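# Two robots load potato net bag into crate on pallet

## Task

Get the entire orange net bag of potatoes inside the crate, with the crate still sitting on the pallet at the end. The bag might be too heavy for a single robot, so one or both robots may be used. Finish by opening the gripper(s) and backing away, so that nothing depends on a robot holding it in place. No robot may fall or be left leaning.

## Robot and tools

Robots: r1 and r2 are identical Hello Robot Stretch 3 units. Each has a two-wheeled base (0.33 m long, 0.34 m wide) with a passive rear caster, a lift sliding up a mast, and a telescoping arm that reaches out to the robot's right side. The gripper cannot move forward on its own; drive the base for that. Turning in place pivots about the point between the drive wheels, 0.05 m behind the front edge. With the arm retracted and wrist folded, the turning circle has radius 0.28 m. An unfolded, level wrist reaches outside it.

Frames: the base frame sits on the floor between the drive wheels, x forward, y left, z up. hand_pose is expressed in it, located where closed fingertips meet. With all wrist joints at zero, that hand frame has x up, y pointing back along the arm toward the mast, and z toward the robot's rear. The odometry frame is the base frame as it was at scene start. Each robot reports only in its own frames, so you can only judge where one robot is relative to the other from images, lidar_m, wrist_depth_mm and head_depth_mm.

execute_actions: argument actions is a list holding either nothing (which just returns state and pictures) or exactly one action. The action is an object keyed "r1" and/or "r2". Under each key you may give:
- base: exactly one of translate_m (relative drive in metres from the current spot, -1 to 1, positive forward; no sideways motion) or rotate_rad (relative turn in radians, -3.2 to 3.2, positive is counter-clockwise seen from above).
- joints: absolute targets by name. lift_m 0 to 1.1 (arm height on mast); arm_m 0 to 0.52 (extension); wrist_yaw_rad -1.345 to 4.42 (0 along the arm, positive swings toward the front, 3.0 folds over the base); wrist_pitch_rad -1.57 to 0.451 (0 level, negative tips fingers down); wrist_roll_rad -2.911 to 2.911 (0 fingers side by side); gripper_m -0.089 to 0.179 (larger is more open; real fingertip gap is about 0.007 less when nearly shut and 0.025 less when fully open, zero below 0.007); head_pan_rad -3.953 to 1.73 (0 ahead, positive left, -1.57 faces along the arm); head_tilt_rad -1.53 to 0.419 (negative looks down).
- contact_limits: {"arm_m": effort percent 1 to 100}; the arm halts with contact_stop once its effort reaches that value, and it also caps holding force until the next action.
All motions in one action begin together. Any action runs at most 15 s. Unknown keys or out-of-range numbers reject the whole call. Anything you omit may keep pushing toward an earlier target unnoticed. cameras: list of names from r1_head_camera, r1_nav_camera, r1_wrist_camera, r2_head_camera, r2_nav_camera, r2_wrist_camera, or "all"; omitted or null gives all, [] gives none. If a result reports a stop, later motion calls in the same reply are skipped.

wait: seconds 0 to 10; nothing new is commanded, then state and images come back. zoom_image: camera name plus region [x0, y0, x1, y1] in pixels of that camera's last full image, top-left origin, no larger than 504 by 504 (head 896x504, nav 672x504, wrist 644x364). finished_scene: scene, the integer number of the scene being closed; irreversible, so only call it once the bag is in the crate, the crate is on the pallet, and the robots are released and clear.

Result lines: base_status and joint_status tell how each motion ended: done (for the base, wheels turned the full amount even if slipping), off_target (stuck short and maybe still pushing), contact_stop, time_out, torque_fault (the last three drop the target; a stopped arm or lift goes slack until recommanded, and a slack lift may sag under load or keep pressing). on_its_own covers uncommanded joints; "held at" is the held target, not the position. joint_positions gives values with done tolerances (lift and arm ±0.004, wrist ±0.02 or ±0.05 pitch, gripper ±0.004, head ±0.02). motor_effort is percent of maximum, positive toward larger joint values, with the action's peak in brackets; readings carry sizable fixed bias and noise. Positive wheel effort pushes forward. lidar_m: 12 distances in metres from the base origin, 30-degree sectors, first straight ahead then counter-clockwise (4th left, 7th behind, 10th right), "-" for nothing; plane 0.17 m high, range 0.15 to 12 m; sees the other robot, not itself or clear objects; the mast and low lift can hide sectors 5, 6, 9, 10. wrist_depth_mm (45 to 1000) and head_depth_mm (280 to 4000, sideways image) are 7x7 grids of median depth from top left. base_odometry counts wheel turns only; heading positive left, -3.142 to 3.142. turned_by_wheels and turned_by_imu give turn since the previous result. base_tilt in degrees, forward and right positive, with a fixed error up to about 4 degrees. contact_limits shows the active, default and maximum limit. pictures lists image order.

Speed: full base speed (0.30 m/s, 1.9 rad/s) only with lift_m under 0.30, arm_m under 0.03 and wrist_yaw_rad over 2.54; otherwise 0.10 m/s and 0.63 rad/s.

Gripping: command gripper_m below the object's width to squeeze; to let go, command at least 0.02 above the touching value. Neither reading nor status confirms a grasp. Over-squeezing triggers a stall guard that weakens grip; send a new value to re-squeeze.

Cautions: Never let the two robots press against each other; once bases touch, even millimetres more are a hard press. Object contact does not count. Identical drive commands can differ by up to 2.5 cm per metre, which strains a shared load and can tip a robot, so move carrying robots in small, checked steps. Fold or unfold the wrist only with lift_m 0.32 to 0.95, wrist_pitch_rad -0.4 and roll near 0; once folded the lift may go down to 0.25. With wrist_yaw_rad below -0.4, keep pitch at -0.5 or lower. Pushing into something rigid with the gripper above about 0.45 m, repeated pushes, higher contact limits, driving while hooked on an immovable thing, or snagging furniture (especially reversing) can tip the robot; undo in small steps, pull the gripper free, and lower lift_m to about 0.2 if still leaning. Base, wrist and head have no contact stop. Sustained strain switches a wrist servo off for 10 s. Avoid drops, slips, slams and hard shoves; loose objects may occasionally be nudged by outside forces. The simulation keeps running while you compose a reply, and the robots hold their last commands meanwhile.

Each tool is called after "Call:" by a JSON object that holds its "method" and its "body", one argument or row to a line.

## Session

Call:
{"method": "execute_actions", "body": {
  "actions": []
}}

Scene clock: 0.00 s.
r1.base_odometry: x=+0.000 y=+0.000 heading=+0.000 (m, m, rad; r1's odometry frame)
r1.turned_by_wheels: +0.000 (rad since the last result)
r1.turned_by_imu: +0.000 (rad since the last result)
r1.base_tilt: forward=-0.4 right=+0.2 (deg)
r1.lidar_m: 4.77 3.98 2.13 1.53 1.02 0.94 0.95 1.14 1.05 1.06 1.34 2.81
r1.head_depth_mm: 2034 3180 - - - 3184 2154 / 2072 3241 - - - 3165 2115 / 2107 3330 - - - 3049 2088 / 2145 3389 - - - 3025 2065 / 2187 3520 - - - 2938 2016 / 2221 3612 - - - 2873 2007 / 1945 3734 - - - 2791 1969
r1.base_status: not commanded
r1.joint_positions: lift_m=+0.349 arm_m=-0.002 wrist_yaw_rad=+2.933 wrist_pitch_rad=-0.466 wrist_roll_rad=-0.016 gripper_m=+0.037 head_pan_rad=+0.016 head_tilt_rad=+0.004
r1.joint_status: not commanded
r1.motor_effort: left_wheel=+0 right_wheel=+1 lift_m=+33 arm_m=+0 wrist_yaw_rad=+1 wrist_pitch_rad=+5 wrist_roll_rad=+0 gripper_m=+0 head_pan_rad=+0 head_tilt_rad=+3 (%)
r1.hand_pose: x=+0.0239 y=+0.0704 z=+0.3515 quat_wxyz=(+0.234, +0.695, +0.093, +0.673) (m; r1's base frame)
r1.wrist_depth_mm: - - - - - - - / 874 - - - - - - / 920 - 935 906 886 846 810 / 822 769 753 733 715 704 674 / 677 650 - 609 622 608 580 / 582 563 - 553 517 525 506 / 508 515 - - 466 461 447
r2.base_odometry: x=+0.000 y=+0.000 heading=+0.000 (m, m, rad; r2's odometry frame)
r2.turned_by_wheels: +0.000 (rad since the last result)
r2.turned_by_imu: +0.000 (rad since the last result)
r2.base_tilt: forward=+1.8 right=-0.7 (deg)
r2.lidar_m: 1.51 1.53 1.29 1.20 1.21 1.53 2.11 3.30 4.17 4.32 2.46 1.63
r2.head_depth_mm: 1493 1502 1516 1534 1540 1550 1582 / 1477 1505 1509 1513 1528 1546 1555 / 1473 1480 1491 1493 1512 1518 1535 / 1449 1464 1466 1493 1502 1516 1528 / 1442 1464 1464 1480 1494 1494 1517 / 1426 1441 1453 1468 1469 1479 1494 / 1417 1445 1434 1451 1464 1479 1492
r2.base_status: not commanded
r2.joint_positions: lift_m=+0.411 arm_m=+0.000 wrist_yaw_rad=+3.064 wrist_pitch_rad=-0.426 wrist_roll_rad=+0.015 gripper_m=+0.037 head_pan_rad=+0.020 head_tilt_rad=-0.009
r2.joint_status: not commanded
r2.motor_effort: left_wheel=-1 right_wheel=+0 lift_m=+36 arm_m=+1 wrist_yaw_rad=+0 wrist_pitch_rad=+5 wrist_roll_rad=+1 gripper_m=+0 head_pan_rad=+0 head_tilt_rad=+2 (%)
r2.hand_pose: x=-0.0039 y=+0.0778 z=+0.4216 quat_wxyz=(+0.177, +0.701, +0.121, +0.680) (m; r2's base frame)
r2.wrist_depth_mm: - - - - - - - / - - - - - - - / - - - - - - - / - - - - - 936 946 / 890 866 881 818 865 786 786 / 726 705 717 694 - 651 625 / 618 608 611 586 560 567 547
pictures: r1_head_camera (sideways: a quarter turn clockwise sets it upright), r1_nav_camera (sideways: a quarter turn counterclockwise sets it upright), r1_wrist_camera, r2_head_camera (sideways: a quarter turn clockwise sets it upright), r2_nav_camera (sideways: a quarter turn counterclockwise sets it upright), r2_wrist_camera
Images, in order (width x height): r1_head_camera 896x504, r1_nav_camera 672x504, r1_wrist_camera 644x364, r2_head_camera 896x504, r2_nav_camera 672x504, r2_wrist_camera 644x364.

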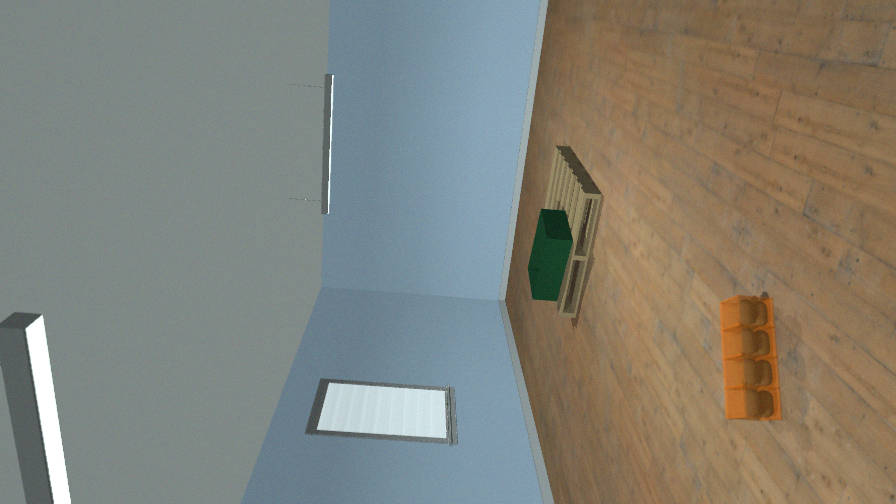

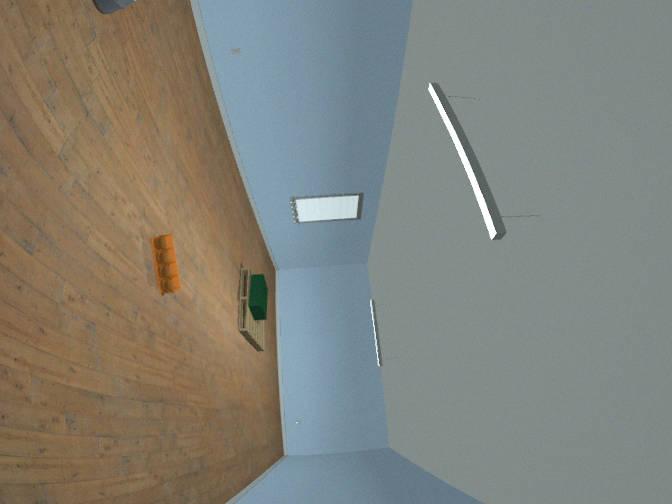

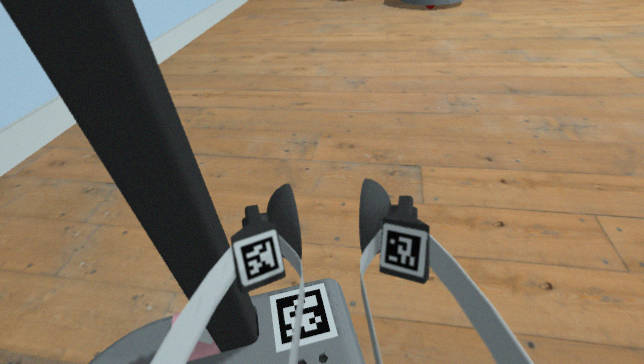

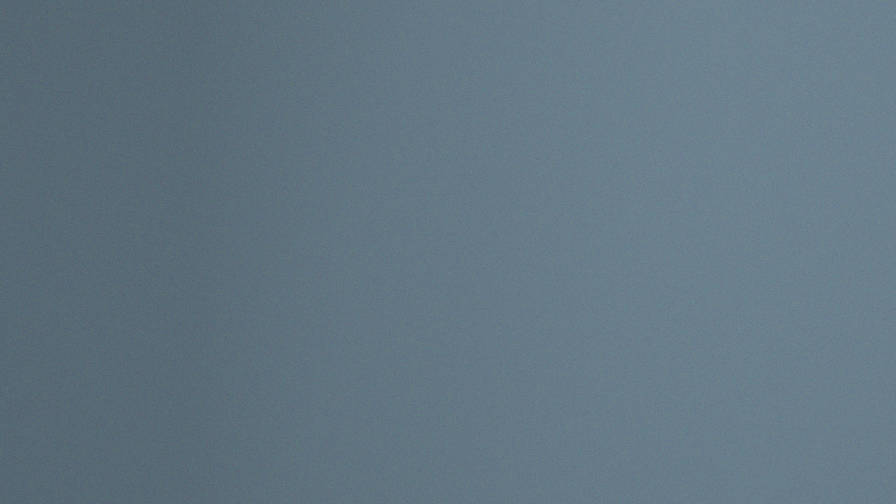

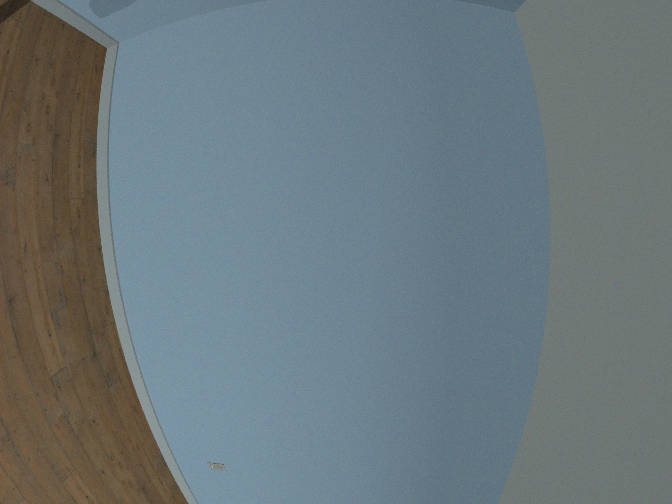

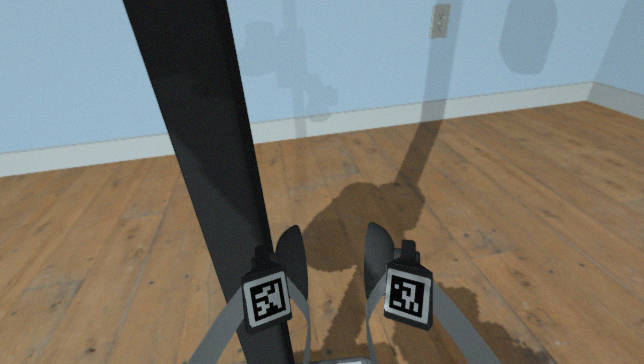

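Call:
{"method": "zoom_image", "body": {
  "camera": "r1_head_camera",
  "region": [500, 120, 820, 440]
}}

Call:
{"method": "execute_actions", "body": {
  "actions": [
    {"r1":{"joints":{"lift_m":0.27,"head_tilt_rad":-0.5,"head_pan_rad":0.5}},"r2":{"joints":{"lift_m":0.27,"head_tilt_rad":-0.4,"head_pan_rad":-1.7}}}
  ],
  "cameras": ["r1_head_camera","r2_head_camera","r1_nav_camera","r2_nav_camera"]
}}

Region (500, 120, 820, 440) of r1_head_camera's 896x504 image, scaled by 1.575, with more detail than that image has.

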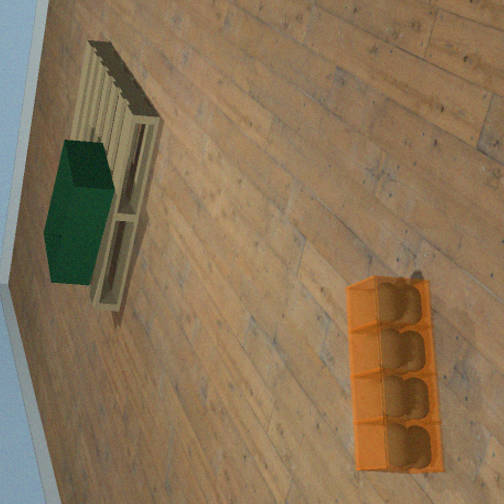

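Scene clock: 9.23 s.
r1.base_odometry: x=+0.000 y=+0.000 heading=+0.000 (m, m, rad; r1's odometry frame)
r1.turned_by_wheels: +0.000 (rad since the last result)
r1.turned_by_imu: +0.001 (rad since the last result)
r1.base_tilt: forward=-0.4 right=+0.3 (deg)
r1.lidar_m: 4.77 3.97 2.13 1.53 1.01 0.94 0.95 1.14 1.05 1.06 1.34 2.83
r1.head_depth_mm: - - - 2511 1967 1578 1303 / - - 3931 2531 1943 1552 1292 / - - 3784 2556 1924 1532 1277 / - - 3715 2504 1899 1524 1273 / 3908 - 3577 2451 1873 1506 1259 / 3660 3959 3525 2413 1843 1492 1247 / 3390 3769 3406 2389 1819 1473 1241
r1.base_status: not commanded
r1.joint_positions: lift_m=+0.270 arm_m=-0.002 wrist_yaw_rad=+2.933 wrist_pitch_rad=-0.467 wrist_roll_rad=-0.016 gripper_m=+0.037 head_pan_rad=+0.493 head_tilt_rad=-0.493
r1.joint_status: all done
r1.motor_effort: left_wheel=+0(0) right_wheel=+1(1) lift_m=+24(30) arm_m=+1(0) wrist_yaw_rad=+1(1) wrist_pitch_rad=+5(5) wrist_roll_rad=+0(0) gripper_m=+0(0) head_pan_rad=+5(31) head_tilt_rad=-4(38) (%)
r1.hand_pose: x=+0.0239 y=+0.0703 z=+0.2722 quat_wxyz=(+0.234, +0.695, +0.093, +0.673) (m; r1's base frame)
r1.wrist_depth_mm: - - - - - - - / 883 - - 974 926 897 861 / 850 - 793 762 725 702 676 / 680 633 640 618 595 586 569 / 560 542 - 530 513 495 489 / 479 - - - 430 433 429 / - - - - 385 383 374
r2.base_odometry: x=+0.000 y=+0.000 heading=+0.000 (m, m, rad; r2's odometry frame)
r2.turned_by_wheels: +0.000 (rad since the last result)
r2.turned_by_imu: +0.001 (rad since the last result)
r2.base_tilt: forward=+1.8 right=-0.7 (deg)
r2.lidar_m: 1.51 1.53 1.29 1.19 1.21 1.52 2.11 3.30 4.15 4.31 2.46 1.63
r2.head_depth_mm: - - - 3156 2205 1691 1381 / - - - 3185 2203 1701 1390 / - - - 3174 2229 1713 1392 / - - - 3251 2253 1722 1396 / - - - 3275 2251 1732 1403 / - - - 3312 2277 1747 1416 / - - - 3320 2287 1746 1419
r2.base_status: not commanded
r2.joint_positions: lift_m=+0.271 arm_m=+0.000 wrist_yaw_rad=+3.064 wrist_pitch_rad=-0.426 wrist_roll_rad=+0.015 gripper_m=+0.037 head_pan_rad=-1.693 head_tilt_rad=-0.395
r2.joint_status: all done
r2.motor_effort: left_wheel=-1(1) right_wheel=+0(1) lift_m=+19(33) arm_m=+0(0) wrist_yaw_rad=+0(1) wrist_pitch_rad=+5(5) wrist_roll_rad=+1(1) gripper_m=-1(0) head_pan_rad=-5(49) head_tilt_rad=-3(24) (%)
r2.hand_pose: x=-0.0039 y=+0.0778 z=+0.2814 quat_wxyz=(+0.178, +0.701, +0.122, +0.680) (m; r2's base frame)
r2.wrist_depth_mm: - - - - - - - / - - - - - - - / - - - - - 987 987 / 859 817 - 752 758 722 722 / 668 647 641 612 619 582 558 / 537 517 539 528 - 476 480 / 463 - - - 407 421 406
pictures: r1_head_camera (sideways: a quarter turn clockwise sets it upright), r1_nav_camera (sideways: a quarter turn counterclockwise sets it upright), r2_head_camera (sideways: a quarter turn clockwise sets it upright), r2_nav_camera (sideways: a quarter turn counterclockwise sets it upright)
Images, in order (width x height): r1_head_camera 896x504, r1_nav_camera 672x504, r2_head_camera 896x504, r2_nav_camera 672x504.

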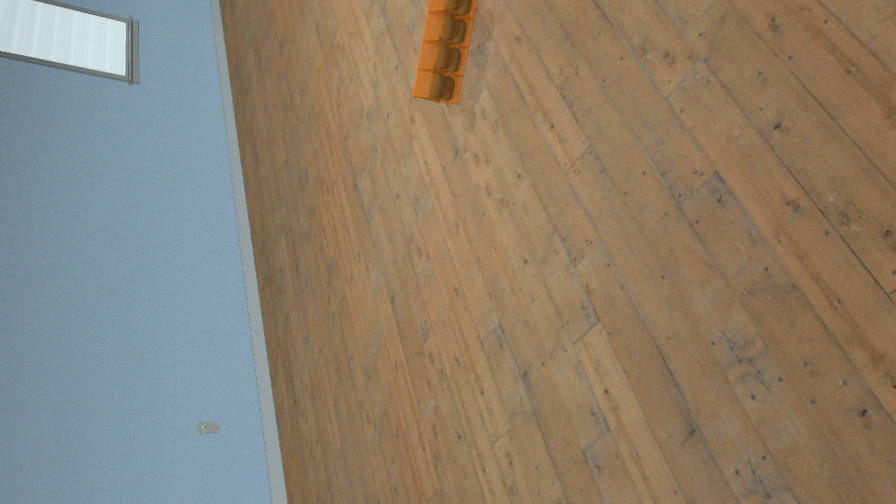

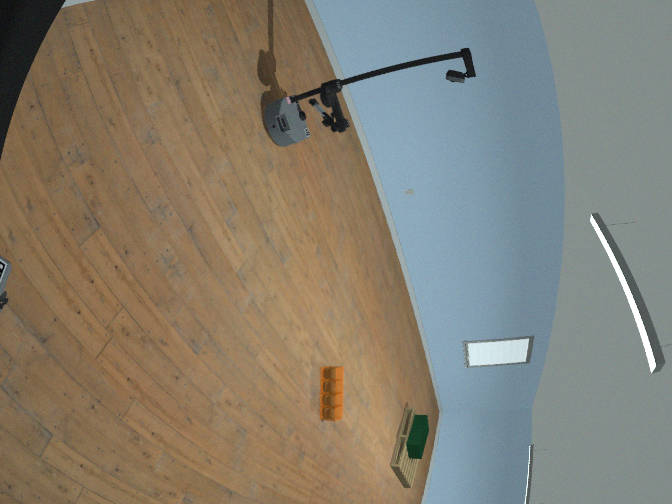

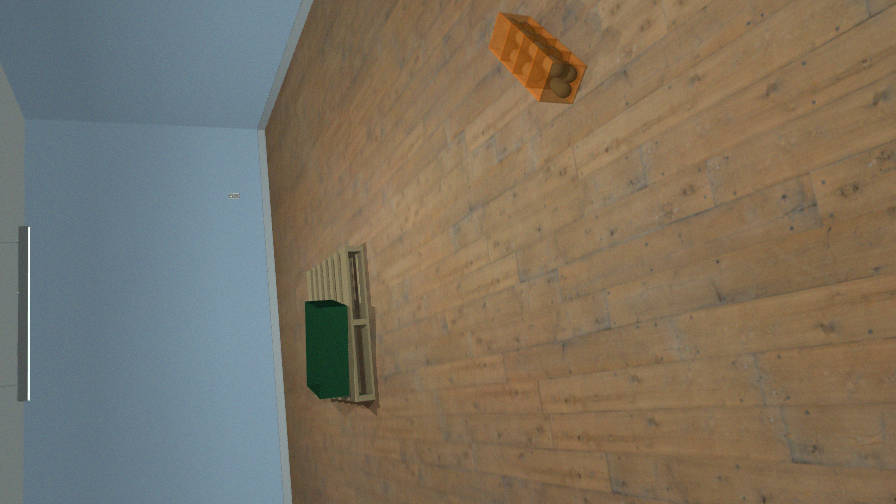

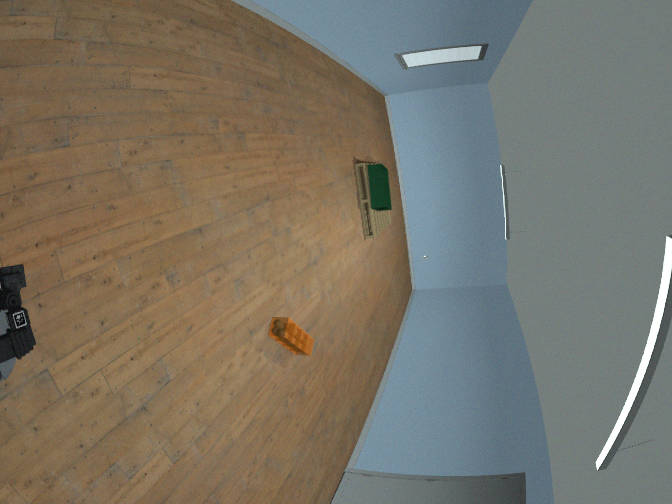

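Call:
{"method": "execute_actions", "body": {
  "actions": [
    {"r1":{"base":{"rotate_rad":0.2},"joints":{"head_pan_rad":0,"head_tilt_rad":-0.8}}}
  ],
  "cameras": []
}}

Call:
{"method": "execute_actions", "body": {
  "actions": [
    {"r1":{"base":{"translate_m":1.0}}}
  ],
  "cameras": []
}}

Call:
{"method": "execute_actions", "body": {
  "actions": [
    {"r1":{"base":{"translate_m":1.0}}}
  ],
  "cameras": []
}}

Call:
{"method": "execute_actions", "body": {
  "actions": [
    {"r1":{"base":{"rotate_rad":1.42},"joints":{"head_pan_rad":-1.57,"head_tilt_rad":-0.9,"lift_m":0.5}}}
  ],
  "cameras": ["r1_head_camera","r1_nav_camera"]
}}

Scene clock: 31.60 s.
r1.base_odometry: x=+0.000 y=+0.000 heading=+0.200 (m, m, rad; r1's odometry frame)
r1.turned_by_wheels: +0.200 (rad since the last result)
r1.turned_by_imu: +0.199 (rad since the last result)
r1.base_tilt: forward=-0.4 right=+0.2 (deg)
r1.lidar_m: 4.79 3.76 2.13 1.24 0.96 0.94 1.00 1.07 1.05 1.11 1.62 4.82
r1.head_depth_mm: 3911 2783 2178 1795 1515 1306 1156 / 3788 2746 2151 1765 1498 1304 1152 / 3726 2614 2123 1752 1486 1291 1144 / 3628 2657 2071 1723 1465 1288 1136 / 3509 2605 2064 1714 1463 1274 1129 / 3460 2575 2035 1693 1441 1261 1119 / 3427 2523 2005 1670 1426 1254 1108
r1.base_status: done
r1.joint_positions: lift_m=+0.270 arm_m=-0.002 wrist_yaw_rad=+2.933 wrist_pitch_rad=-0.467 wrist_roll_rad=-0.016 gripper_m=+0.037 head_pan_rad=+0.007 head_tilt_rad=-0.790
r1.joint_status: all done
r1.motor_effort: left_wheel=-1(5) right_wheel=+3(8) lift_m=+24(25) arm_m=+1(0) wrist_yaw_rad=+1(0) wrist_pitch_rad=+5(5) wrist_roll_rad=+0(0) gripper_m=+0(1) head_pan_rad=-3(29) head_tilt_rad=-6(32) (%)
r1.hand_pose: x=+0.0239 y=+0.0703 z=+0.2722 quat_wxyz=(+0.234, +0.695, +0.093, +0.673) (m; r1's base frame)
r1.wrist_depth_mm: - - - - - - - / 799 - - 989 924 888 853 / 790 - 784 780 732 710 689 / 689 637 649 625 606 581 567 / 566 549 - 534 520 496 485 / 484 - - - 430 437 424 / - - - - 395 383 375
r2.base_odometry: x=+0.000 y=+0.000 heading=+0.000 (m, m, rad; r2's odometry frame)
r2.turned_by_wheels: +0.000 (rad since the last result)
r2.turned_by_imu: +0.000 (rad since the last result)
r2.base_tilt: forward=+1.9 right=-0.7 (deg)
r2.lidar_m: 1.51 1.53 1.29 1.19 1.21 1.52 2.14 3.30 4.16 4.31 2.46 1.64
r2.head_depth_mm: - - - 3171 2207 1706 1386 / - - - 3187 2238 1718 1384 / - - - 3182 2233 1724 1393 / - - - 3295 2247 1722 1395 / - - - 3264 2270 1728 1410 / - - - 3284 2290 1728 1414 / - - - 3315 2306 1757 1411
r2.base_status: not commanded
r2.joint_positions: lift_m=+0.271 arm_m=+0.000 wrist_yaw_rad=+3.064 wrist_pitch_rad=-0.426 wrist_roll_rad=+0.015 gripper_m=+0.037 head_pan_rad=-1.693 head_tilt_rad=-0.395
r2.joint_status: not commanded
r2.motor_effort: left_wheel=-1(1) right_wheel=+0(1) lift_m=+20(19) arm_m=+1(1) wrist_yaw_rad=-1(0) wrist_pitch_rad=+5(5) wrist_roll_rad=+1(1) gripper_m=+0(0) head_pan_rad=-4(4) head_tilt_rad=-2(2) (%)
r2.hand_pose: x=-0.0039 y=+0.0778 z=+0.2814 quat_wxyz=(+0.178, +0.701, +0.122, +0.680) (m; r2's base frame)
r2.wrist_depth_mm: - - - - - - - / - - - - - - - / - - - - - 968 976 / 874 805 - 778 749 747 705 / 654 650 637 614 620 593 559 / 536 533 542 530 - 479 479 / 459 - - - 407 418 408
pictures: none
No camera images: the call's "cameras" was empty. Leave "cameras" out to get every camera's image.

Scene clock: 36.70 s.
r1.base_odometry: x=+0.980 y=+0.198 heading=+0.200 (m, m, rad; r1's odometry frame)
r1.turned_by_wheels: +0.000 (rad since the last result)
r1.turned_by_imu: -0.001 (rad since the last result)
r1.base_tilt: forward=-0.4 right=+0.2 (deg)
r1.lidar_m: 3.97 3.18 1.70 1.70 1.79 1.76 1.88 1.64 1.61 1.71 2.48 3.82
r1.head_depth_mm: 3441 2795 2189 1792 1506 1312 1158 / 3648 2771 2152 1744 1495 1306 1153 / 3719 2693 2121 1716 1483 1296 1139 / 3642 2646 2083 1712 1473 1281 1132 / 3531 2602 2055 1710 1463 1267 1124 / 3442 2557 2048 1683 1442 1260 1117 / 3346 2511 2013 1669 1432 1249 1112
r1.base_status: done
r1.joint_positions: lift_m=+0.270 arm_m=-0.002 wrist_yaw_rad=+2.933 wrist_pitch_rad=-0.467 wrist_roll_rad=-0.016 gripper_m=+0.037 head_pan_rad=+0.007 head_tilt_rad=-0.791
r1.joint_status: not commanded
r1.motor_effort: left_wheel=-2(6) right_wheel=+3(9) lift_m=+25(25) arm_m=+0(0) wrist_yaw_rad=+1(1) wrist_pitch_rad=+5(5) wrist_roll_rad=+0(0) gripper_m=+0(1) head_pan_rad=-3(2) head_tilt_rad=-5(6) (%)
r1.hand_pose: x=+0.0239 y=+0.0703 z=+0.2722 quat_wxyz=(+0.234, +0.695, +0.093, +0.673) (m; r1's base frame)
r1.wrist_depth_mm: - - - - - - - / - - - 996 938 899 847 / 847 - 797 765 736 693 679 / 689 643 651 617 614 596 560 / 568 543 - 530 519 494 483 / 483 - - - 435 438 422 / - - - - 388 382 374
r2.base_odometry: x=+0.000 y=+0.000 heading=+0.000 (m, m, rad; r2's odometry frame)
r2.turned_by_wheels: +0.000 (rad since the last result)
r2.turned_by_imu: +0.001 (rad since the last result)
r2.base_tilt: forward=+1.7 right=-0.7 (deg)
r2.lidar_m: 1.51 1.53 1.29 1.19 1.21 1.52 3.25 1.60 4.18 4.30 2.45 1.63
r2.head_depth_mm: - - - 3146 2209 1703 1383 / - - - 3178 2215 1703 1383 / - - - 3206 2242 1709 1395 / - - - 3235 2262 1713 1393 / - - - 3292 2271 1733 1396 / - - - 3263 2267 1741 1405 / - - - 3316 2286 1754 1422
r2.base_status: not commanded
r2.joint_positions: lift_m=+0.271 arm_m=+0.000 wrist_yaw_rad=+3.064 wrist_pitch_rad=-0.426 wrist_roll_rad=+0.015 gripper_m=+0.037 head_pan_rad=-1.693 head_tilt_rad=-0.395
r2.joint_status: not commanded
r2.motor_effort: left_wheel=-1(1) right_wheel=+0(1) lift_m=+20(19) arm_m=+0(0) wrist_yaw_rad=+1(1) wrist_pitch_rad=+5(5) wrist_roll_rad=+1(1) gripper_m=+0(0) head_pan_rad=-5(4) head_tilt_rad=-2(3) (%)
r2.hand_pose: x=-0.0039 y=+0.0778 z=+0.2814 quat_wxyz=(+0.178, +0.701, +0.122, +0.680) (m; r2's base frame)
r2.wrist_depth_mm: 981 - - - - - - / - - - - - - - / - - - - - 987 944 / 869 838 - 793 752 751 715 / 664 642 642 626 627 584 574 / 540 528 527 543 - 484 475 / 451 - - - 408 416 412
pictures: none
No camera images: the call's "cameras" was empty. Leave "cameras" out to get every camera's image.

Scene clock: 41.80 s.
r1.base_odometry: x=+1.960 y=+0.397 heading=+0.200 (m, m, rad; r1's odometry frame)
r1.turned_by_wheels: +0.000 (rad since the last result)
r1.turned_by_imu: -0.001 (rad since the last result)
r1.base_tilt: forward=-0.6 right=+0.3 (deg)
r1.lidar_m: 3.39 2.63 2.57 2.74 1.73 2.58 2.75 2.22 2.14 2.28 3.33 2.88
r1.head_depth_mm: 3870 2748 2169 1780 1508 1311 1141 / 3817 2764 2151 1757 1497 1303 1109 / 3660 2702 2122 1745 1475 1287 1107 / 3586 2643 2084 1721 1476 1288 1098 / 3402 2609 2066 1712 1458 1265 1127 / 3146 2547 2041 1699 1442 1262 1116 / 2911 2538 2008 1672 1431 1249 1109
r1.base_status: done
r1.joint_positions: lift_m=+0.270 arm_m=-0.002 wrist_yaw_rad=+2.933 wrist_pitch_rad=-0.467 wrist_roll_rad=-0.016 gripper_m=+0.037 head_pan_rad=+0.007 head_tilt_rad=-0.791
r1.joint_status: not commanded
r1.motor_effort: left_wheel=+0(4) right_wheel=+2(10) lift_m=+25(25) arm_m=+0(0) wrist_yaw_rad=+1(1) wrist_pitch_rad=+5(5) wrist_roll_rad=+0(0) gripper_m=+0(0) head_pan_rad=-3(2) head_tilt_rad=-5(5) (%)
r1.hand_pose: x=+0.0239 y=+0.0703 z=+0.2722 quat_wxyz=(+0.234, +0.695, +0.093, +0.673) (m; r1's base frame)
r1.wrist_depth_mm: - - - - - - - / - - - 982 929 874 856 / 843 - 797 746 715 704 683 / 685 631 642 620 605 581 570 / 562 541 - 534 525 496 478 / 483 - - - 430 431 424 / - - - - 392 381 376
r2.base_odometry: x=+0.000 y=+0.000 heading=+0.000 (m, m, rad; r2's odometry frame)
r2.turned_by_wheels: +0.000 (rad since the last result)
r2.turned_by_imu: +0.001 (rad since the last result)
r2.base_tilt: forward=+1.8 right=-0.8 (deg)
r2.lidar_m: 1.51 1.53 1.29 1.19 1.21 1.52 3.25 3.29 1.60 4.29 2.45 1.63
r2.head_depth_mm: - - - 3156 2193 1694 1381 / - - - 3175 2235 1718 1384 / - - - 3198 2230 1702 1393 / - - - 3235 2243 1730 1398 / - - - 3251 2262 1734 1408 / - - - 3334 2275 1747 1405 / - - - 3356 2278 1751 1415
r2.base_status: not commanded
r2.joint_positions: lift_m=+0.271 arm_m=+0.000 wrist_yaw_rad=+3.064 wrist_pitch_rad=-0.426 wrist_roll_rad=+0.015 gripper_m=+0.037 head_pan_rad=-1.693 head_tilt_rad=-0.395
r2.joint_status: not commanded
r2.motor_effort: left_wheel=-1(1) right_wheel=+0(0) lift_m=+19(19) arm_m=+1(0) wrist_yaw_rad=+0(1) wrist_pitch_rad=+5(5) wrist_roll_rad=+1(1) gripper_m=+0(0) head_pan_rad=-4(5) head_tilt_rad=-2(2) (%)
r2.hand_pose: x=-0.0039 y=+0.0778 z=+0.2814 quat_wxyz=(+0.178, +0.701, +0.122, +0.680) (m; r2's base frame)
r2.wrist_depth_mm: - - - - - - - / - - - - - - - / - - - - - 983 970 / 857 827 - 781 732 718 709 / 646 653 637 607 626 598 561 / 540 520 530 539 - 494 474 / 450 - - - 412 415 409
pictures: none
No camera images: the call's "cameras" was empty. Leave "cameras" out to get every camera's image.

Scene clock: 44.73 s.
r1.base_odometry: x=+1.960 y=+0.397 heading=+1.620 (m, m, rad; r1's odometry frame)
r1.turned_by_wheels: +1.420 (rad since the last result)
r1.turned_by_imu: +1.410 (rad since the last result)
r1.base_tilt: forward=-0.2 right=+0.2 (deg)
r1.lidar_m: 2.62 1.73 2.59 2.64 2.31 2.15 2.20 2.86 2.89 2.91 2.73 2.57
r1.head_depth_mm: 2615 2303 1918 1638 1428 1266 1136 / 2690 2285 1890 1618 1416 1218 1128 / 2739 2248 1862 1606 1405 1192 - / 2786 2233 1864 1592 1392 1236 - / 2750 2195 1821 1573 1383 1266 1124 / 2694 2156 1806 1564 1374 1221 1102 / 2661 2129 1794 1544 1356 1213 1094
r1.base_status: done
r1.joint_positions: lift_m=+0.500 arm_m=-0.002 wrist_yaw_rad=+2.933 wrist_pitch_rad=-0.467 wrist_roll_rad=-0.016 gripper_m=+0.037 head_pan_rad=-1.563 head_tilt_rad=-0.889
r1.joint_status: all done
r1.motor_effort: left_wheel=-1(6) right_wheel=+3(8) lift_m=+41(44) arm_m=+0(0) wrist_yaw_rad=+1(1) wrist_pitch_rad=+5(5) wrist_roll_rad=+0(0) gripper_m=+0(0) head_pan_rad=-3(40) head_tilt_rad=-6(19) (%)
r1.hand_pose: x=+0.0239 y=+0.0702 z=+0.5015 quat_wxyz=(+0.234, +0.695, +0.093, +0.673) (m; r1's base frame)
r1.wrist_depth_mm: - - - - - - - / - - - - - - - / - - - - - - - / - - - 998 968 912 899 / 899 869 - 815 825 795 768 / 774 752 - 706 687 689 662 / 662 667 629 637 623 596 594
r2.base_odometry: x=+0.000 y=+0.000 heading=+0.000 (m, m, rad; r2's odometry frame)
r2.turned_by_wheels: +0.000 (rad since the last result)
r2.turned_by_imu: +0.000 (rad since the last result)
r2.base_tilt: forward=+1.8 right=-0.7 (deg)
r2.lidar_m: 1.51 1.53 1.29 1.19 1.21 1.52 3.25 3.30 1.73 4.31 2.46 1.63
r2.head_depth_mm: - - - 2948 2049 1704 1374 / - - - 3185 2219 1706 1389 / - - - 3216 2218 1705 1390 / - - - 3244 2262 1720 1395 / - - - 3247 2274 1738 1404 / - - - 3240 2281 1740 1412 / - - - 3321 2289 1749 1412
r2.base_status: not commanded
r2.joint_positions: lift_m=+0.271 arm_m=+0.000 wrist_yaw_rad=+3.064 wrist_pitch_rad=-0.426 wrist_roll_rad=+0.015 gripper_m=+0.037 head_pan_rad=-1.693 head_tilt_rad=-0.395
r2.joint_status: not commanded
r2.motor_effort: left_wheel=+0(1) right_wheel=+0(1) lift_m=+19(19) arm_m=+0(1) wrist_yaw_rad=+0(1) wrist_pitch_rad=+5(5) wrist_roll_rad=+1(1) gripper_m=+0(1) head_pan_rad=-5(4) head_tilt_rad=-3(2) (%)
r2.hand_pose: x=-0.0039 y=+0.0778 z=+0.2814 quat_wxyz=(+0.178, +0.701, +0.122, +0.680) (m; r2's base frame)
r2.wrist_depth_mm: - - - - - - - / - - - - - - - / - - - - - 953 973 / 849 816 - 788 764 730 709 / 646 635 637 608 625 597 573 / 530 527 532 520 - 489 473 / 460 - - - 413 415 415
pictures: r1_head_camera (sideways: a quarter turn clockwise sets it upright), r1_nav_camera (sideways: a quarter turn counterclockwise sets it upright)
Images, in order (width x height): r1_head_camera 896x504, r1_nav_camera 672x504.

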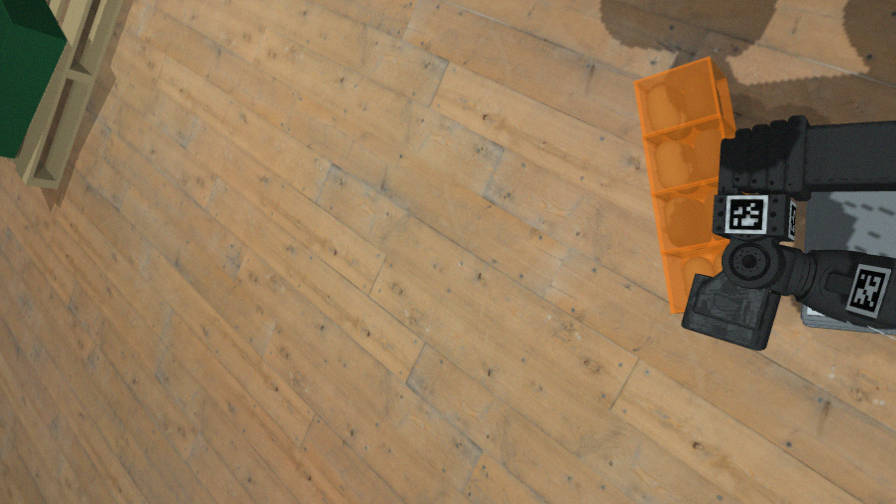

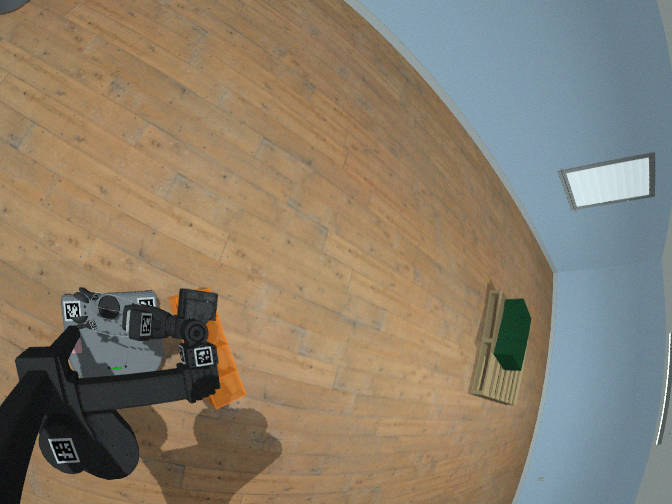

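Call:
{"method": "execute_actions", "body": {
  "actions": [
    {"r1":{"base":{"rotate_rad":0.13},"joints":{"wrist_yaw_rad":0,"wrist_pitch_rad":-0.4,"gripper_m":0.179,"head_tilt_rad":-1.1}}}
  ],
  "cameras": []
}}

Call:
{"method": "execute_actions", "body": {
  "actions": [
    {"r1":{"base":{"translate_m":-0.05},"joints":{"wrist_roll_rad":1.57,"wrist_pitch_rad":-1.57,"arm_m":0.1}}}
  ],
  "cameras": ["r1_head_camera","r1_wrist_camera"]
}}

Scene clock: 52.70 s.
r1.base_odometry: x=+1.960 y=+0.397 heading=+1.749 (m, m, rad; r1's odometry frame)
r1.turned_by_wheels: +0.130 (rad since the last result)
r1.turned_by_imu: +0.130 (rad since the last result)
r1.base_tilt: forward=-0.4 right=+0.3 (deg)
r1.lidar_m: 2.71 1.73 2.58 2.72 2.23 2.14 2.27 3.25 2.89 3.14 2.64 2.57
r1.head_depth_mm: 1976 1754 1580 1438 1310 1225 1159 / 1961 1753 1567 1432 1269 1215 - / 1945 1727 1552 1426 1220 - - / 1929 1707 1547 1408 - - - / 1910 1707 1530 1404 1281 1189 1105 / 1896 1694 1525 1381 1277 1175 1102 / 1870 1671 1513 1385 1265 1176 1098
r1.base_status: done
r1.joint_positions: lift_m=+0.500 arm_m=-0.002 wrist_yaw_rad=+0.003 wrist_pitch_rad=-0.421 wrist_roll_rad=-0.016 gripper_m=+0.179 head_pan_rad=-1.563 head_tilt_rad=-1.086
r1.joint_status: all done
r1.motor_effort: left_wheel=-2(4) right_wheel=+3(6) lift_m=+41(41) arm_m=+1(0) wrist_yaw_rad=-2(3) wrist_pitch_rad=+8(8) wrist_roll_rad=+0(0) gripper_m=+1(88) head_pan_rad=-3(3) head_tilt_rad=-8(26) (%)
r1.hand_pose: x=-0.0208 y=-0.3669 z=+0.5116 quat_wxyz=(+0.698, +0.150, -0.685, -0.146) (m; r1's base frame)
r1.wrist_depth_mm: - - - - - - - / - - - - - - - / - - - - - - - / - - - - - 994 935 / 945 917 869 859 841 818 831 / 790 764 745 730 718 705 668 / 680 667 655 651 632 612 617
r2.base_odometry: x=+0.000 y=+0.000 heading=+0.000 (m, m, rad; r2's odometry frame)
r2.turned_by_wheels: +0.000 (rad since the last result)
r2.turned_by_imu: +0.001 (rad since the last result)
r2.base_tilt: forward=+1.8 right=-0.7 (deg)
r2.lidar_m: 1.51 1.53 1.29 1.19 1.21 1.52 3.25 3.29 1.73 4.30 2.44 1.63
r2.head_depth_mm: - - - 2817 2047 1697 1381 / - - - 3214 2224 1709 1387 / - - - 3212 2212 1715 1391 / - - - 3243 2247 1709 1396 / - - - 3266 2253 1735 1400 / - - - 3268 2278 1724 1417 / - - - 3302 2291 1753 1404
r2.base_status: not commanded
r2.joint_positions: lift_m=+0.271 arm_m=+0.000 wrist_yaw_rad=+3.064 wrist_pitch_rad=-0.426 wrist_roll_rad=+0.015 gripper_m=+0.037 head_pan_rad=-1.693 head_tilt_rad=-0.395
r2.joint_status: not commanded
r2.motor_effort: left_wheel=-1(1) right_wheel=+1(0) lift_m=+19(19) arm_m=+1(0) wrist_yaw_rad=+0(0) wrist_pitch_rad=+5(5) wrist_roll_rad=+1(1) gripper_m=+0(0) head_pan_rad=-4(4) head_tilt_rad=-2(2) (%)
r2.hand_pose: x=-0.0039 y=+0.0778 z=+0.2814 quat_wxyz=(+0.178, +0.701, +0.122, +0.680) (m; r2's base frame)
r2.wrist_depth_mm: 986 - - - - - - / - - - - - - - / - - - - - 981 933 / 883 821 - 797 752 723 726 / 651 650 646 610 617 577 577 / 530 524 529 535 - 487 471 / 454 - - - 411 409 408
pictures: none
No camera images: the call's "cameras" was empty. Leave "cameras" out to get every camera's image.

Scene clock: 54.70 s.
r1.base_odometry: x=+1.969 y=+0.348 heading=+1.749 (m, m, rad; r1's odometry frame)
r1.turned_by_wheels: +0.000 (rad since the last result)
r1.turned_by_imu: +0.000 (rad since the last result)
r1.base_tilt: forward=-0.3 right=+0.3 (deg)
r1.lidar_m: 2.76 1.78 2.61 2.75 2.18 2.11 2.22 3.18 2.86 3.10 2.68 2.61
r1.head_depth_mm: 1982 1758 1580 1441 1318 1220 1163 / 1965 1751 1571 1433 1263 1215 - / 1946 1738 1563 1448 - - - / 1919 1705 1549 1434 1245 - - / 1909 1701 1539 1409 1288 1188 1107 / 1900 1685 1519 1390 1275 1186 1100 / 1874 1675 1521 1378 1271 1173 1095
r1.base_status: done
r1.joint_positions: lift_m=+0.500 arm_m=+0.100 wrist_yaw_rad=+0.002 wrist_pitch_rad=-1.560 wrist_roll_rad=+1.566 gripper_m=+0.179 head_pan_rad=-1.563 head_tilt_rad=-1.086
r1.joint_status: all done
r1.motor_effort: left_wheel=-1(4) right_wheel=+3(4) lift_m=+40(41) arm_m=+4(5) wrist_yaw_rad=-2(2) wrist_pitch_rad=-4(7) wrist_roll_rad=+2(6) gripper_m=+1(1) head_pan_rad=-3(3) head_tilt_rad=-8(8) (%)
r1.hand_pose: x=-0.0216 y=-0.2230 z=+0.3819 quat_wxyz=(+0.003, +0.002, -0.711, -0.704) (m; r1's base frame)
r1.wrist_depth_mm: 510 500 414 492 - - - / 526 520 423 521 - - - / 557 550 537 527 - - - / 576 565 562 548 - - 558 / 598 588 588 579 579 573 572 / 610 620 598 600 595 605 597 / 657 655 637 630 626 621 622
r2.base_odometry: x=+0.000 y=+0.000 heading=+0.000 (m, m, rad; r2's odometry frame)
r2.turned_by_wheels: +0.000 (rad since the last result)
r2.turned_by_imu: +0.000 (rad since the last result)
r2.base_tilt: forward=+1.8 right=-0.8 (deg)
r2.lidar_m: 1.51 1.53 1.29 1.19 1.21 1.52 3.25 3.30 1.77 4.31 2.46 1.63
r2.head_depth_mm: - - - 2984 2034 1695 1375 / - - - 3209 2221 1705 1392 / - - - 3219 2242 1705 1397 / - - - 3263 2247 1724 1403 / - - - 3234 2259 1724 1402 / - - - 3332 2274 1745 1406 / - - - 3334 2295 1737 1418
r2.base_status: not commanded
r2.joint_positions: lift_m=+0.271 arm_m=+0.000 wrist_yaw_rad=+3.064 wrist_pitch_rad=-0.426 wrist_roll_rad=+0.015 gripper_m=+0.037 head_pan_rad=-1.693 head_tilt_rad=-0.395
r2.joint_status: not commanded
r2.motor_effort: left_wheel=+0(1) right_wheel=+1(0) lift_m=+19(19) arm_m=+0(0) wrist_yaw_rad=+0(0) wrist_pitch_rad=+5(5) wrist_roll_rad=+1(1) gripper_m=+0(0) head_pan_rad=-5(4) head_tilt_rad=-3(2) (%)
r2.hand_pose: x=-0.0039 y=+0.0778 z=+0.2814 quat_wxyz=(+0.178, +0.701, +0.122, +0.680) (m; r2's base frame)
r2.wrist_depth_mm: - - - - - - - / - - - - - - - / - - - - - 976 942 / 867 825 - 781 734 725 720 / 650 637 640 609 613 586 572 / 549 526 542 531 - 494 481 / 451 - - - 418 425 411
pictures: r1_head_camera (sideways: a quarter turn clockwise sets it upright), r1_wrist_camera
Images, in order (width x height): r1_head_camera 896x504, r1_wrist_camera 644x364.

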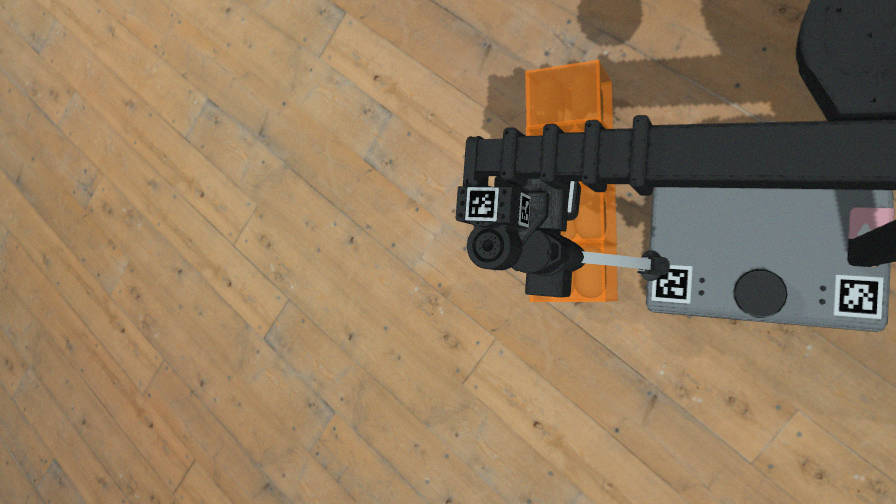

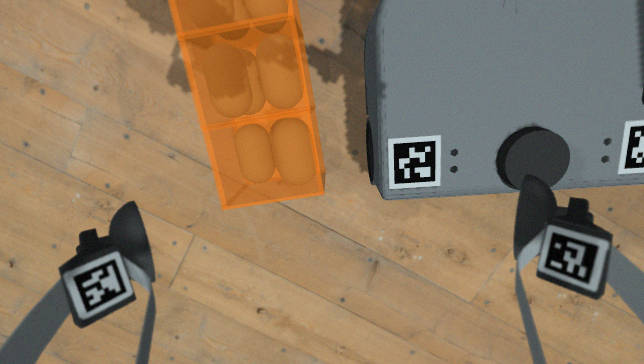

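Call:
{"method": "execute_actions", "body": {
  "actions": [
    {"r1":{"base":{"translate_m":-0.15},"joints":{"arm_m":0.19,"lift_m":0.3}}}
  ],
  "cameras": ["r1_head_camera","r1_wrist_camera"]
}}

Scene clock: 63.00 s.
r1.base_odometry: x=+1.996 y=+0.200 heading=+1.749 (m, m, rad; r1's odometry frame)
r1.turned_by_wheels: +0.000 (rad since the last result)
r1.turned_by_imu: +0.001 (rad since the last result)
r1.base_tilt: forward=-0.7 right=+0.4 (deg)
r1.lidar_m: 2.89 1.92 2.69 2.72 2.06 1.98 2.08 3.00 2.80 2.96 2.82 2.74
r1.head_depth_mm: 1977 1760 1572 1444 1327 1221 1142 / 1960 1744 1569 1429 1316 1221 - / 1946 1731 1561 1442 1287 - - / 1917 1713 1553 1429 1212 - - / 1904 1702 1538 1403 1244 1185 1103 / 1891 1686 1523 1395 1275 1178 1098 / 1864 1673 1511 1384 1268 1175 1095
r1.base_status: done
r1.joint_positions: lift_m=+0.300 arm_m=+0.190 wrist_yaw_rad=+0.002 wrist_pitch_rad=-1.561 wrist_roll_rad=+1.566 gripper_m=+0.179 head_pan_rad=-1.563 head_tilt_rad=-1.086
r1.joint_status: all done
r1.motor_effort: left_wheel=-1(5) right_wheel=+4(5) lift_m=+25(36) arm_m=+4(5) wrist_yaw_rad=-2(1) wrist_pitch_rad=-4(4) wrist_roll_rad=+2(2) gripper_m=+1(1) head_pan_rad=-2(3) head_tilt_rad=-8(7) (%)
r1.hand_pose: x=-0.0216 y=-0.3127 z=+0.1825 quat_wxyz=(+0.002, +0.002, -0.710, -0.704) (m; r1's base frame)
r1.wrist_depth_mm: 320 318 236 270 311 309 - / 335 331 227 224 322 323 - / 345 340 233 232 335 - - / 359 355 355 301 348 - - / 374 367 364 251 357 366 - / 394 392 389 275 373 378 381 / 414 407 401 336 280 392 388
r2.base_odometry: x=+0.000 y=+0.000 heading=+0.000 (m, m, rad; r2's odometry frame)
r2.turned_by_wheels: +0.000 (rad since the last result)
r2.turned_by_imu: +0.001 (rad since the last result)
r2.base_tilt: forward=+1.8 right=-0.8 (deg)
r2.lidar_m: 1.51 1.53 1.29 1.19 1.21 1.52 3.25 3.29 1.92 4.30 2.46 1.63
r2.head_depth_mm: - - - 2801 2143 1691 1383 / - - - 3184 2205 1702 1387 / - - - 3214 2218 1718 1399 / - - - 3246 2241 1726 1388 / - - - 3255 2256 1722 1400 / - - - 3283 2305 1748 1412 / - - - 3264 2306 1739 1410
r2.base_status: not commanded
r2.joint_positions: lift_m=+0.271 arm_m=+0.000 wrist_yaw_rad=+3.064 wrist_pitch_rad=-0.426 wrist_roll_rad=+0.015 gripper_m=+0.037 head_pan_rad=-1.693 head_tilt_rad=-0.395
r2.joint_status: not commanded
r2.motor_effort: left_wheel=-1(1) right_wheel=+1(1) lift_m=+19(19) arm_m=+0(0) wrist_yaw_rad=+0(0) wrist_pitch_rad=+5(5) wrist_roll_rad=+1(1) gripper_m=+0(1) head_pan_rad=-4(4) head_tilt_rad=-3(2) (%)
r2.hand_pose: x=-0.0039 y=+0.0778 z=+0.2814 quat_wxyz=(+0.178, +0.701, +0.122, +0.680) (m; r2's base frame)
r2.wrist_depth_mm: 995 - - - - - - / - - - - - - - / - - - - - 969 955 / 881 823 - 764 740 726 694 / 642 635 624 614 625 587 561 / 529 529 540 530 - 490 473 / 455 - - - 408 415 411
pictures: r1_head_camera (sideways: a quarter turn clockwise sets it upright), r1_wrist_camera
Images, in order (width x height): r1_head_camera 896x504, r1_wrist_camera 644x364.

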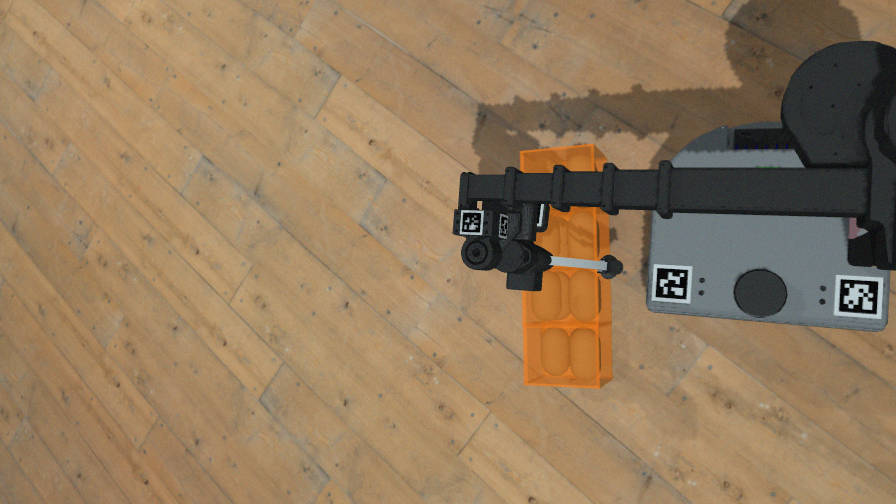

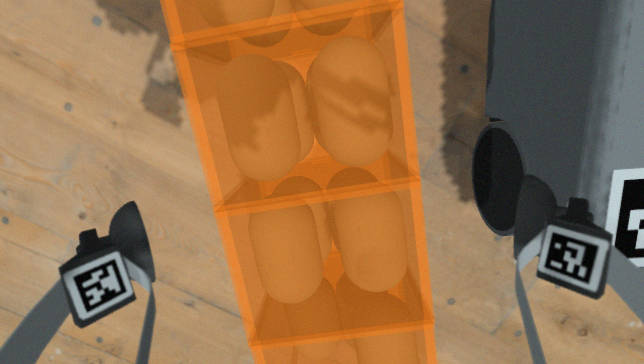

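Call:
{"method": "execute_actions", "body": {
  "actions": [
    {"r1":{"joints":{"wrist_roll_rad":1.44,"lift_m":0.24}}}
  ],
  "cameras": ["r1_wrist_camera"]
}}

Scene clock: 72.47 s.
r1.base_odometry: x=+1.996 y=+0.200 heading=+1.749 (m, m, rad; r1's odometry frame)
r1.turned_by_wheels: +0.000 (rad since the last result)
r1.turned_by_imu: +0.001 (rad since the last result)
r1.base_tilt: forward=-0.3 right=+0.1 (deg)
r1.lidar_m: 2.90 1.91 2.69 2.71 2.06 1.98 2.09 3.00 2.81 2.96 2.81 2.74
r1.head_depth_mm: 1984 1750 1586 1439 1323 1221 1135 / 1967 1755 1572 1430 1314 1216 - / 1942 1734 1565 1432 1269 - - / 1929 1714 1550 1428 1227 - - / 1898 1707 1540 1402 1241 1187 1111 / 1895 1691 1525 1392 1278 1180 1101 / 1870 1673 1513 1372 1269 1171 1089
r1.base_status: not commanded
r1.joint_positions: lift_m=+0.240 arm_m=+0.190 wrist_yaw_rad=+0.002 wrist_pitch_rad=-1.561 wrist_roll_rad=+1.445 gripper_m=+0.179 head_pan_rad=-1.563 head_tilt_rad=-1.086
r1.joint_status: all done
r1.motor_effort: left_wheel=-1(1) right_wheel=+3(3) lift_m=+25(27) arm_m=+4(3) wrist_yaw_rad=-1(1) wrist_pitch_rad=-3(3) wrist_roll_rad=-3(3) gripper_m=+0(0) head_pan_rad=-2(3) head_tilt_rad=-8(8) (%)
r1.hand_pose: x=-0.0216 y=-0.3127 z=+0.1225 quat_wxyz=(+0.046, +0.045, -0.709, -0.703) (m; r1's base frame)
r1.wrist_depth_mm: 263 263 256 258 255 255 - / 275 271 164 173 165 266 - / 286 282 169 177 173 277 - / 299 295 192 247 286 285 - / 310 304 208 202 297 298 - / 321 322 192 199 199 313 - / 340 340 328 263 323 322 324
r2.base_odometry: x=+0.000 y=+0.000 heading=+0.000 (m, m, rad; r2's odometry frame)
r2.turned_by_wheels: +0.000 (rad since the last result)
r2.turned_by_imu: +0.000 (rad since the last result)
r2.base_tilt: forward=+1.8 right=-0.7 (deg)
r2.lidar_m: 1.52 1.53 1.29 1.19 1.21 1.52 3.26 3.31 1.92 4.30 2.46 1.63
r2.head_depth_mm: - - - 2851 2129 1704 1389 / - - - 3138 2231 1709 1387 / - - - 3171 2238 1718 1392 / - - - 3248 2253 1726 1393 / - - - 3216 2246 1734 1403 / - - - 3313 2261 1741 1406 / - - - 3299 2261 1742 1417
r2.base_status: not commanded
r2.joint_positions: lift_m=+0.271 arm_m=+0.000 wrist_yaw_rad=+3.064 wrist_pitch_rad=-0.426 wrist_roll_rad=+0.015 gripper_m=+0.037 head_pan_rad=-1.693 head_tilt_rad=-0.395
r2.joint_status: not commanded
r2.motor_effort: left_wheel=-1(1) right_wheel=+0(1) lift_m=+19(19) arm_m=+1(0) wrist_yaw_rad=+0(0) wrist_pitch_rad=+5(5) wrist_roll_rad=+1(1) gripper_m=+0(1) head_pan_rad=-4(4) head_tilt_rad=-2(2) (%)
r2.hand_pose: x=-0.0039 y=+0.0778 z=+0.2814 quat_wxyz=(+0.178, +0.701, +0.122, +0.680) (m; r2's base frame)
r2.wrist_depth_mm: - - - - - - - / - - - - - - - / - - - - - 998 920 / 850 814 - 775 766 723 720 / 655 648 620 623 610 584 568 / 539 530 536 538 - 477 480 / 456 - - - 411 420 412
pictures: r1_wrist_camera
Images, in order (width x height): r1_wrist_camera 644x364.

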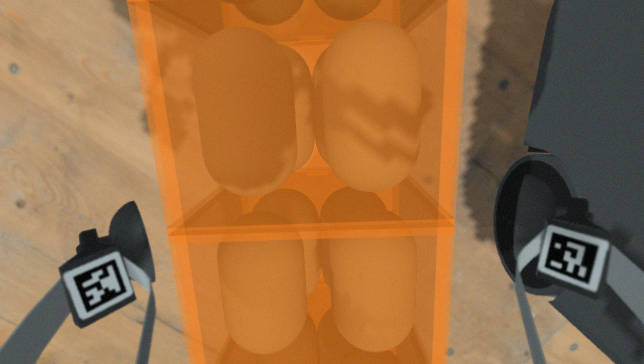

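Call:
{"method": "execute_actions", "body": {
  "actions": [
    {"r1":{"joints":{"arm_m":0.202,"lift_m":0.16}}}
  ],
  "cameras": ["r1_wrist_camera"]
}}

Call:
{"method": "execute_actions", "body": {
  "actions": [
    {"r1":{"joints":{"gripper_m":0.02}}}
  ],
  "cameras": []
}}

Call:
{"method": "execute_actions", "body": {
  "actions": [
    {"r1":{"joints":{"lift_m":0.22}}}
  ],
  "cameras": ["r1_wrist_camera","r1_head_camera","r2_head_camera"]
}}

Scene clock: 77.07 s.
r1.base_odometry: x=+1.996 y=+0.200 heading=+1.749 (m, m, rad; r1's odometry frame)
r1.turned_by_wheels: +0.000 (rad since the last result)
r1.turned_by_imu: +0.001 (rad since the last result)
r1.base_tilt: forward=-0.5 right=+0.3 (deg)
r1.lidar_m: 2.89 1.92 2.70 2.71 2.06 1.99 2.08 3.00 2.81 2.96 2.82 2.74
r1.head_depth_mm: 1979 1759 1586 1438 1323 1216 1133 / 1968 1732 1563 1425 1308 1221 1140 / 1939 1724 1555 1420 1264 - - / 1920 1717 1551 1423 1251 - - / 1903 1700 1540 1404 1245 1188 1102 / 1897 1687 1533 1396 1278 1186 1103 / 1864 1674 1508 1383 1270 1175 1095
r1.base_status: not commanded
r1.joint_positions: lift_m=+0.168 arm_m=+0.202 wrist_yaw_rad=+0.001 wrist_pitch_rad=-1.581 wrist_roll_rad=+1.443 gripper_m=+0.179 head_pan_rad=-1.563 head_tilt_rad=-1.087
r1.joint_status: lift_m contact_stop (moved -0.072 of -0.080); the others done
r1.on_its_own: lift_m is slack since a contact_stop, until your next command for it (your +0.160 is given up)
r1.motor_effort: left_wheel=-1(1) right_wheel=+2(5) lift_m=+33(32) arm_m=+3(4) wrist_yaw_rad=-1(2) wrist_pitch_rad=+4(10) wrist_roll_rad=-2(2) gripper_m=+0(0) head_pan_rad=-3(3) head_tilt_rad=-7(8) (%)
r1.hand_pose: x=-0.0216 y=-0.3197 z=+0.0512 quat_wxyz=(+0.046, +0.046, -0.702, -0.709) (m; r1's base frame)
r1.wrist_depth_mm: 194 89 94 158 90 192 192 / 202 92 96 148 91 198 200 / 209 96 99 121 95 207 208 / 217 101 102 119 98 214 213 / 227 222 174 179 107 225 - / - 237 137 171 125 235 - / 249 246 120 134 115 244 248
r2.base_odometry: x=+0.000 y=+0.000 heading=+0.000 (m, m, rad; r2's odometry frame)
r2.turned_by_wheels: +0.000 (rad since the last result)
r2.turned_by_imu: +0.000 (rad since the last result)
r2.base_tilt: forward=+1.7 right=-0.8 (deg)
r2.lidar_m: 1.51 1.53 1.29 1.19 1.21 1.52 3.25 3.31 1.91 4.28 2.46 1.63
r2.head_depth_mm: - - - 2974 2135 1709 1388 / - - - 3215 2212 1706 1378 / - - - 3249 2234 1699 1385 / - - - 3245 2277 1728 1398 / - - - 3265 2263 1721 1403 / - - - 3314 2270 1765 1399 / - - - 3355 2283 1745 1414
r2.base_status: not commanded
r2.joint_positions: lift_m=+0.271 arm_m=+0.000 wrist_yaw_rad=+3.064 wrist_pitch_rad=-0.426 wrist_roll_rad=+0.015 gripper_m=+0.037 head_pan_rad=-1.693 head_tilt_rad=-0.395
r2.joint_status: not commanded
r2.motor_effort: left_wheel=-1(1) right_wheel=+1(1) lift_m=+19(19) arm_m=+0(1) wrist_yaw_rad=-1(1) wrist_pitch_rad=+5(5) wrist_roll_rad=+1(1) gripper_m=-1(0) head_pan_rad=-4(4) head_tilt_rad=-3(2) (%)
r2.hand_pose: x=-0.0039 y=+0.0778 z=+0.2814 quat_wxyz=(+0.178, +0.701, +0.122, +0.680) (m; r2's base frame)
r2.wrist_depth_mm: 985 - - - - - - / - - - - - - - / - - - - - 957 958 / 844 817 - 768 738 733 727 / 650 638 640 630 628 576 572 / 535 515 536 539 - 480 474 / 457 - - - 414 416 410
pictures: r1_wrist_camera
Images, in order (width x height): r1_wrist_camera 644x364.

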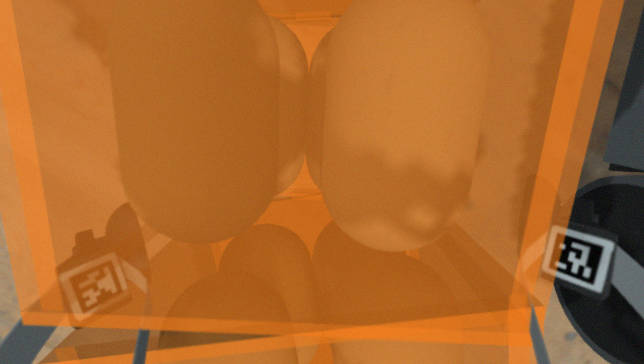

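not run: a stop came earlier in this reply.

not run: a stop came earlier in this reply.


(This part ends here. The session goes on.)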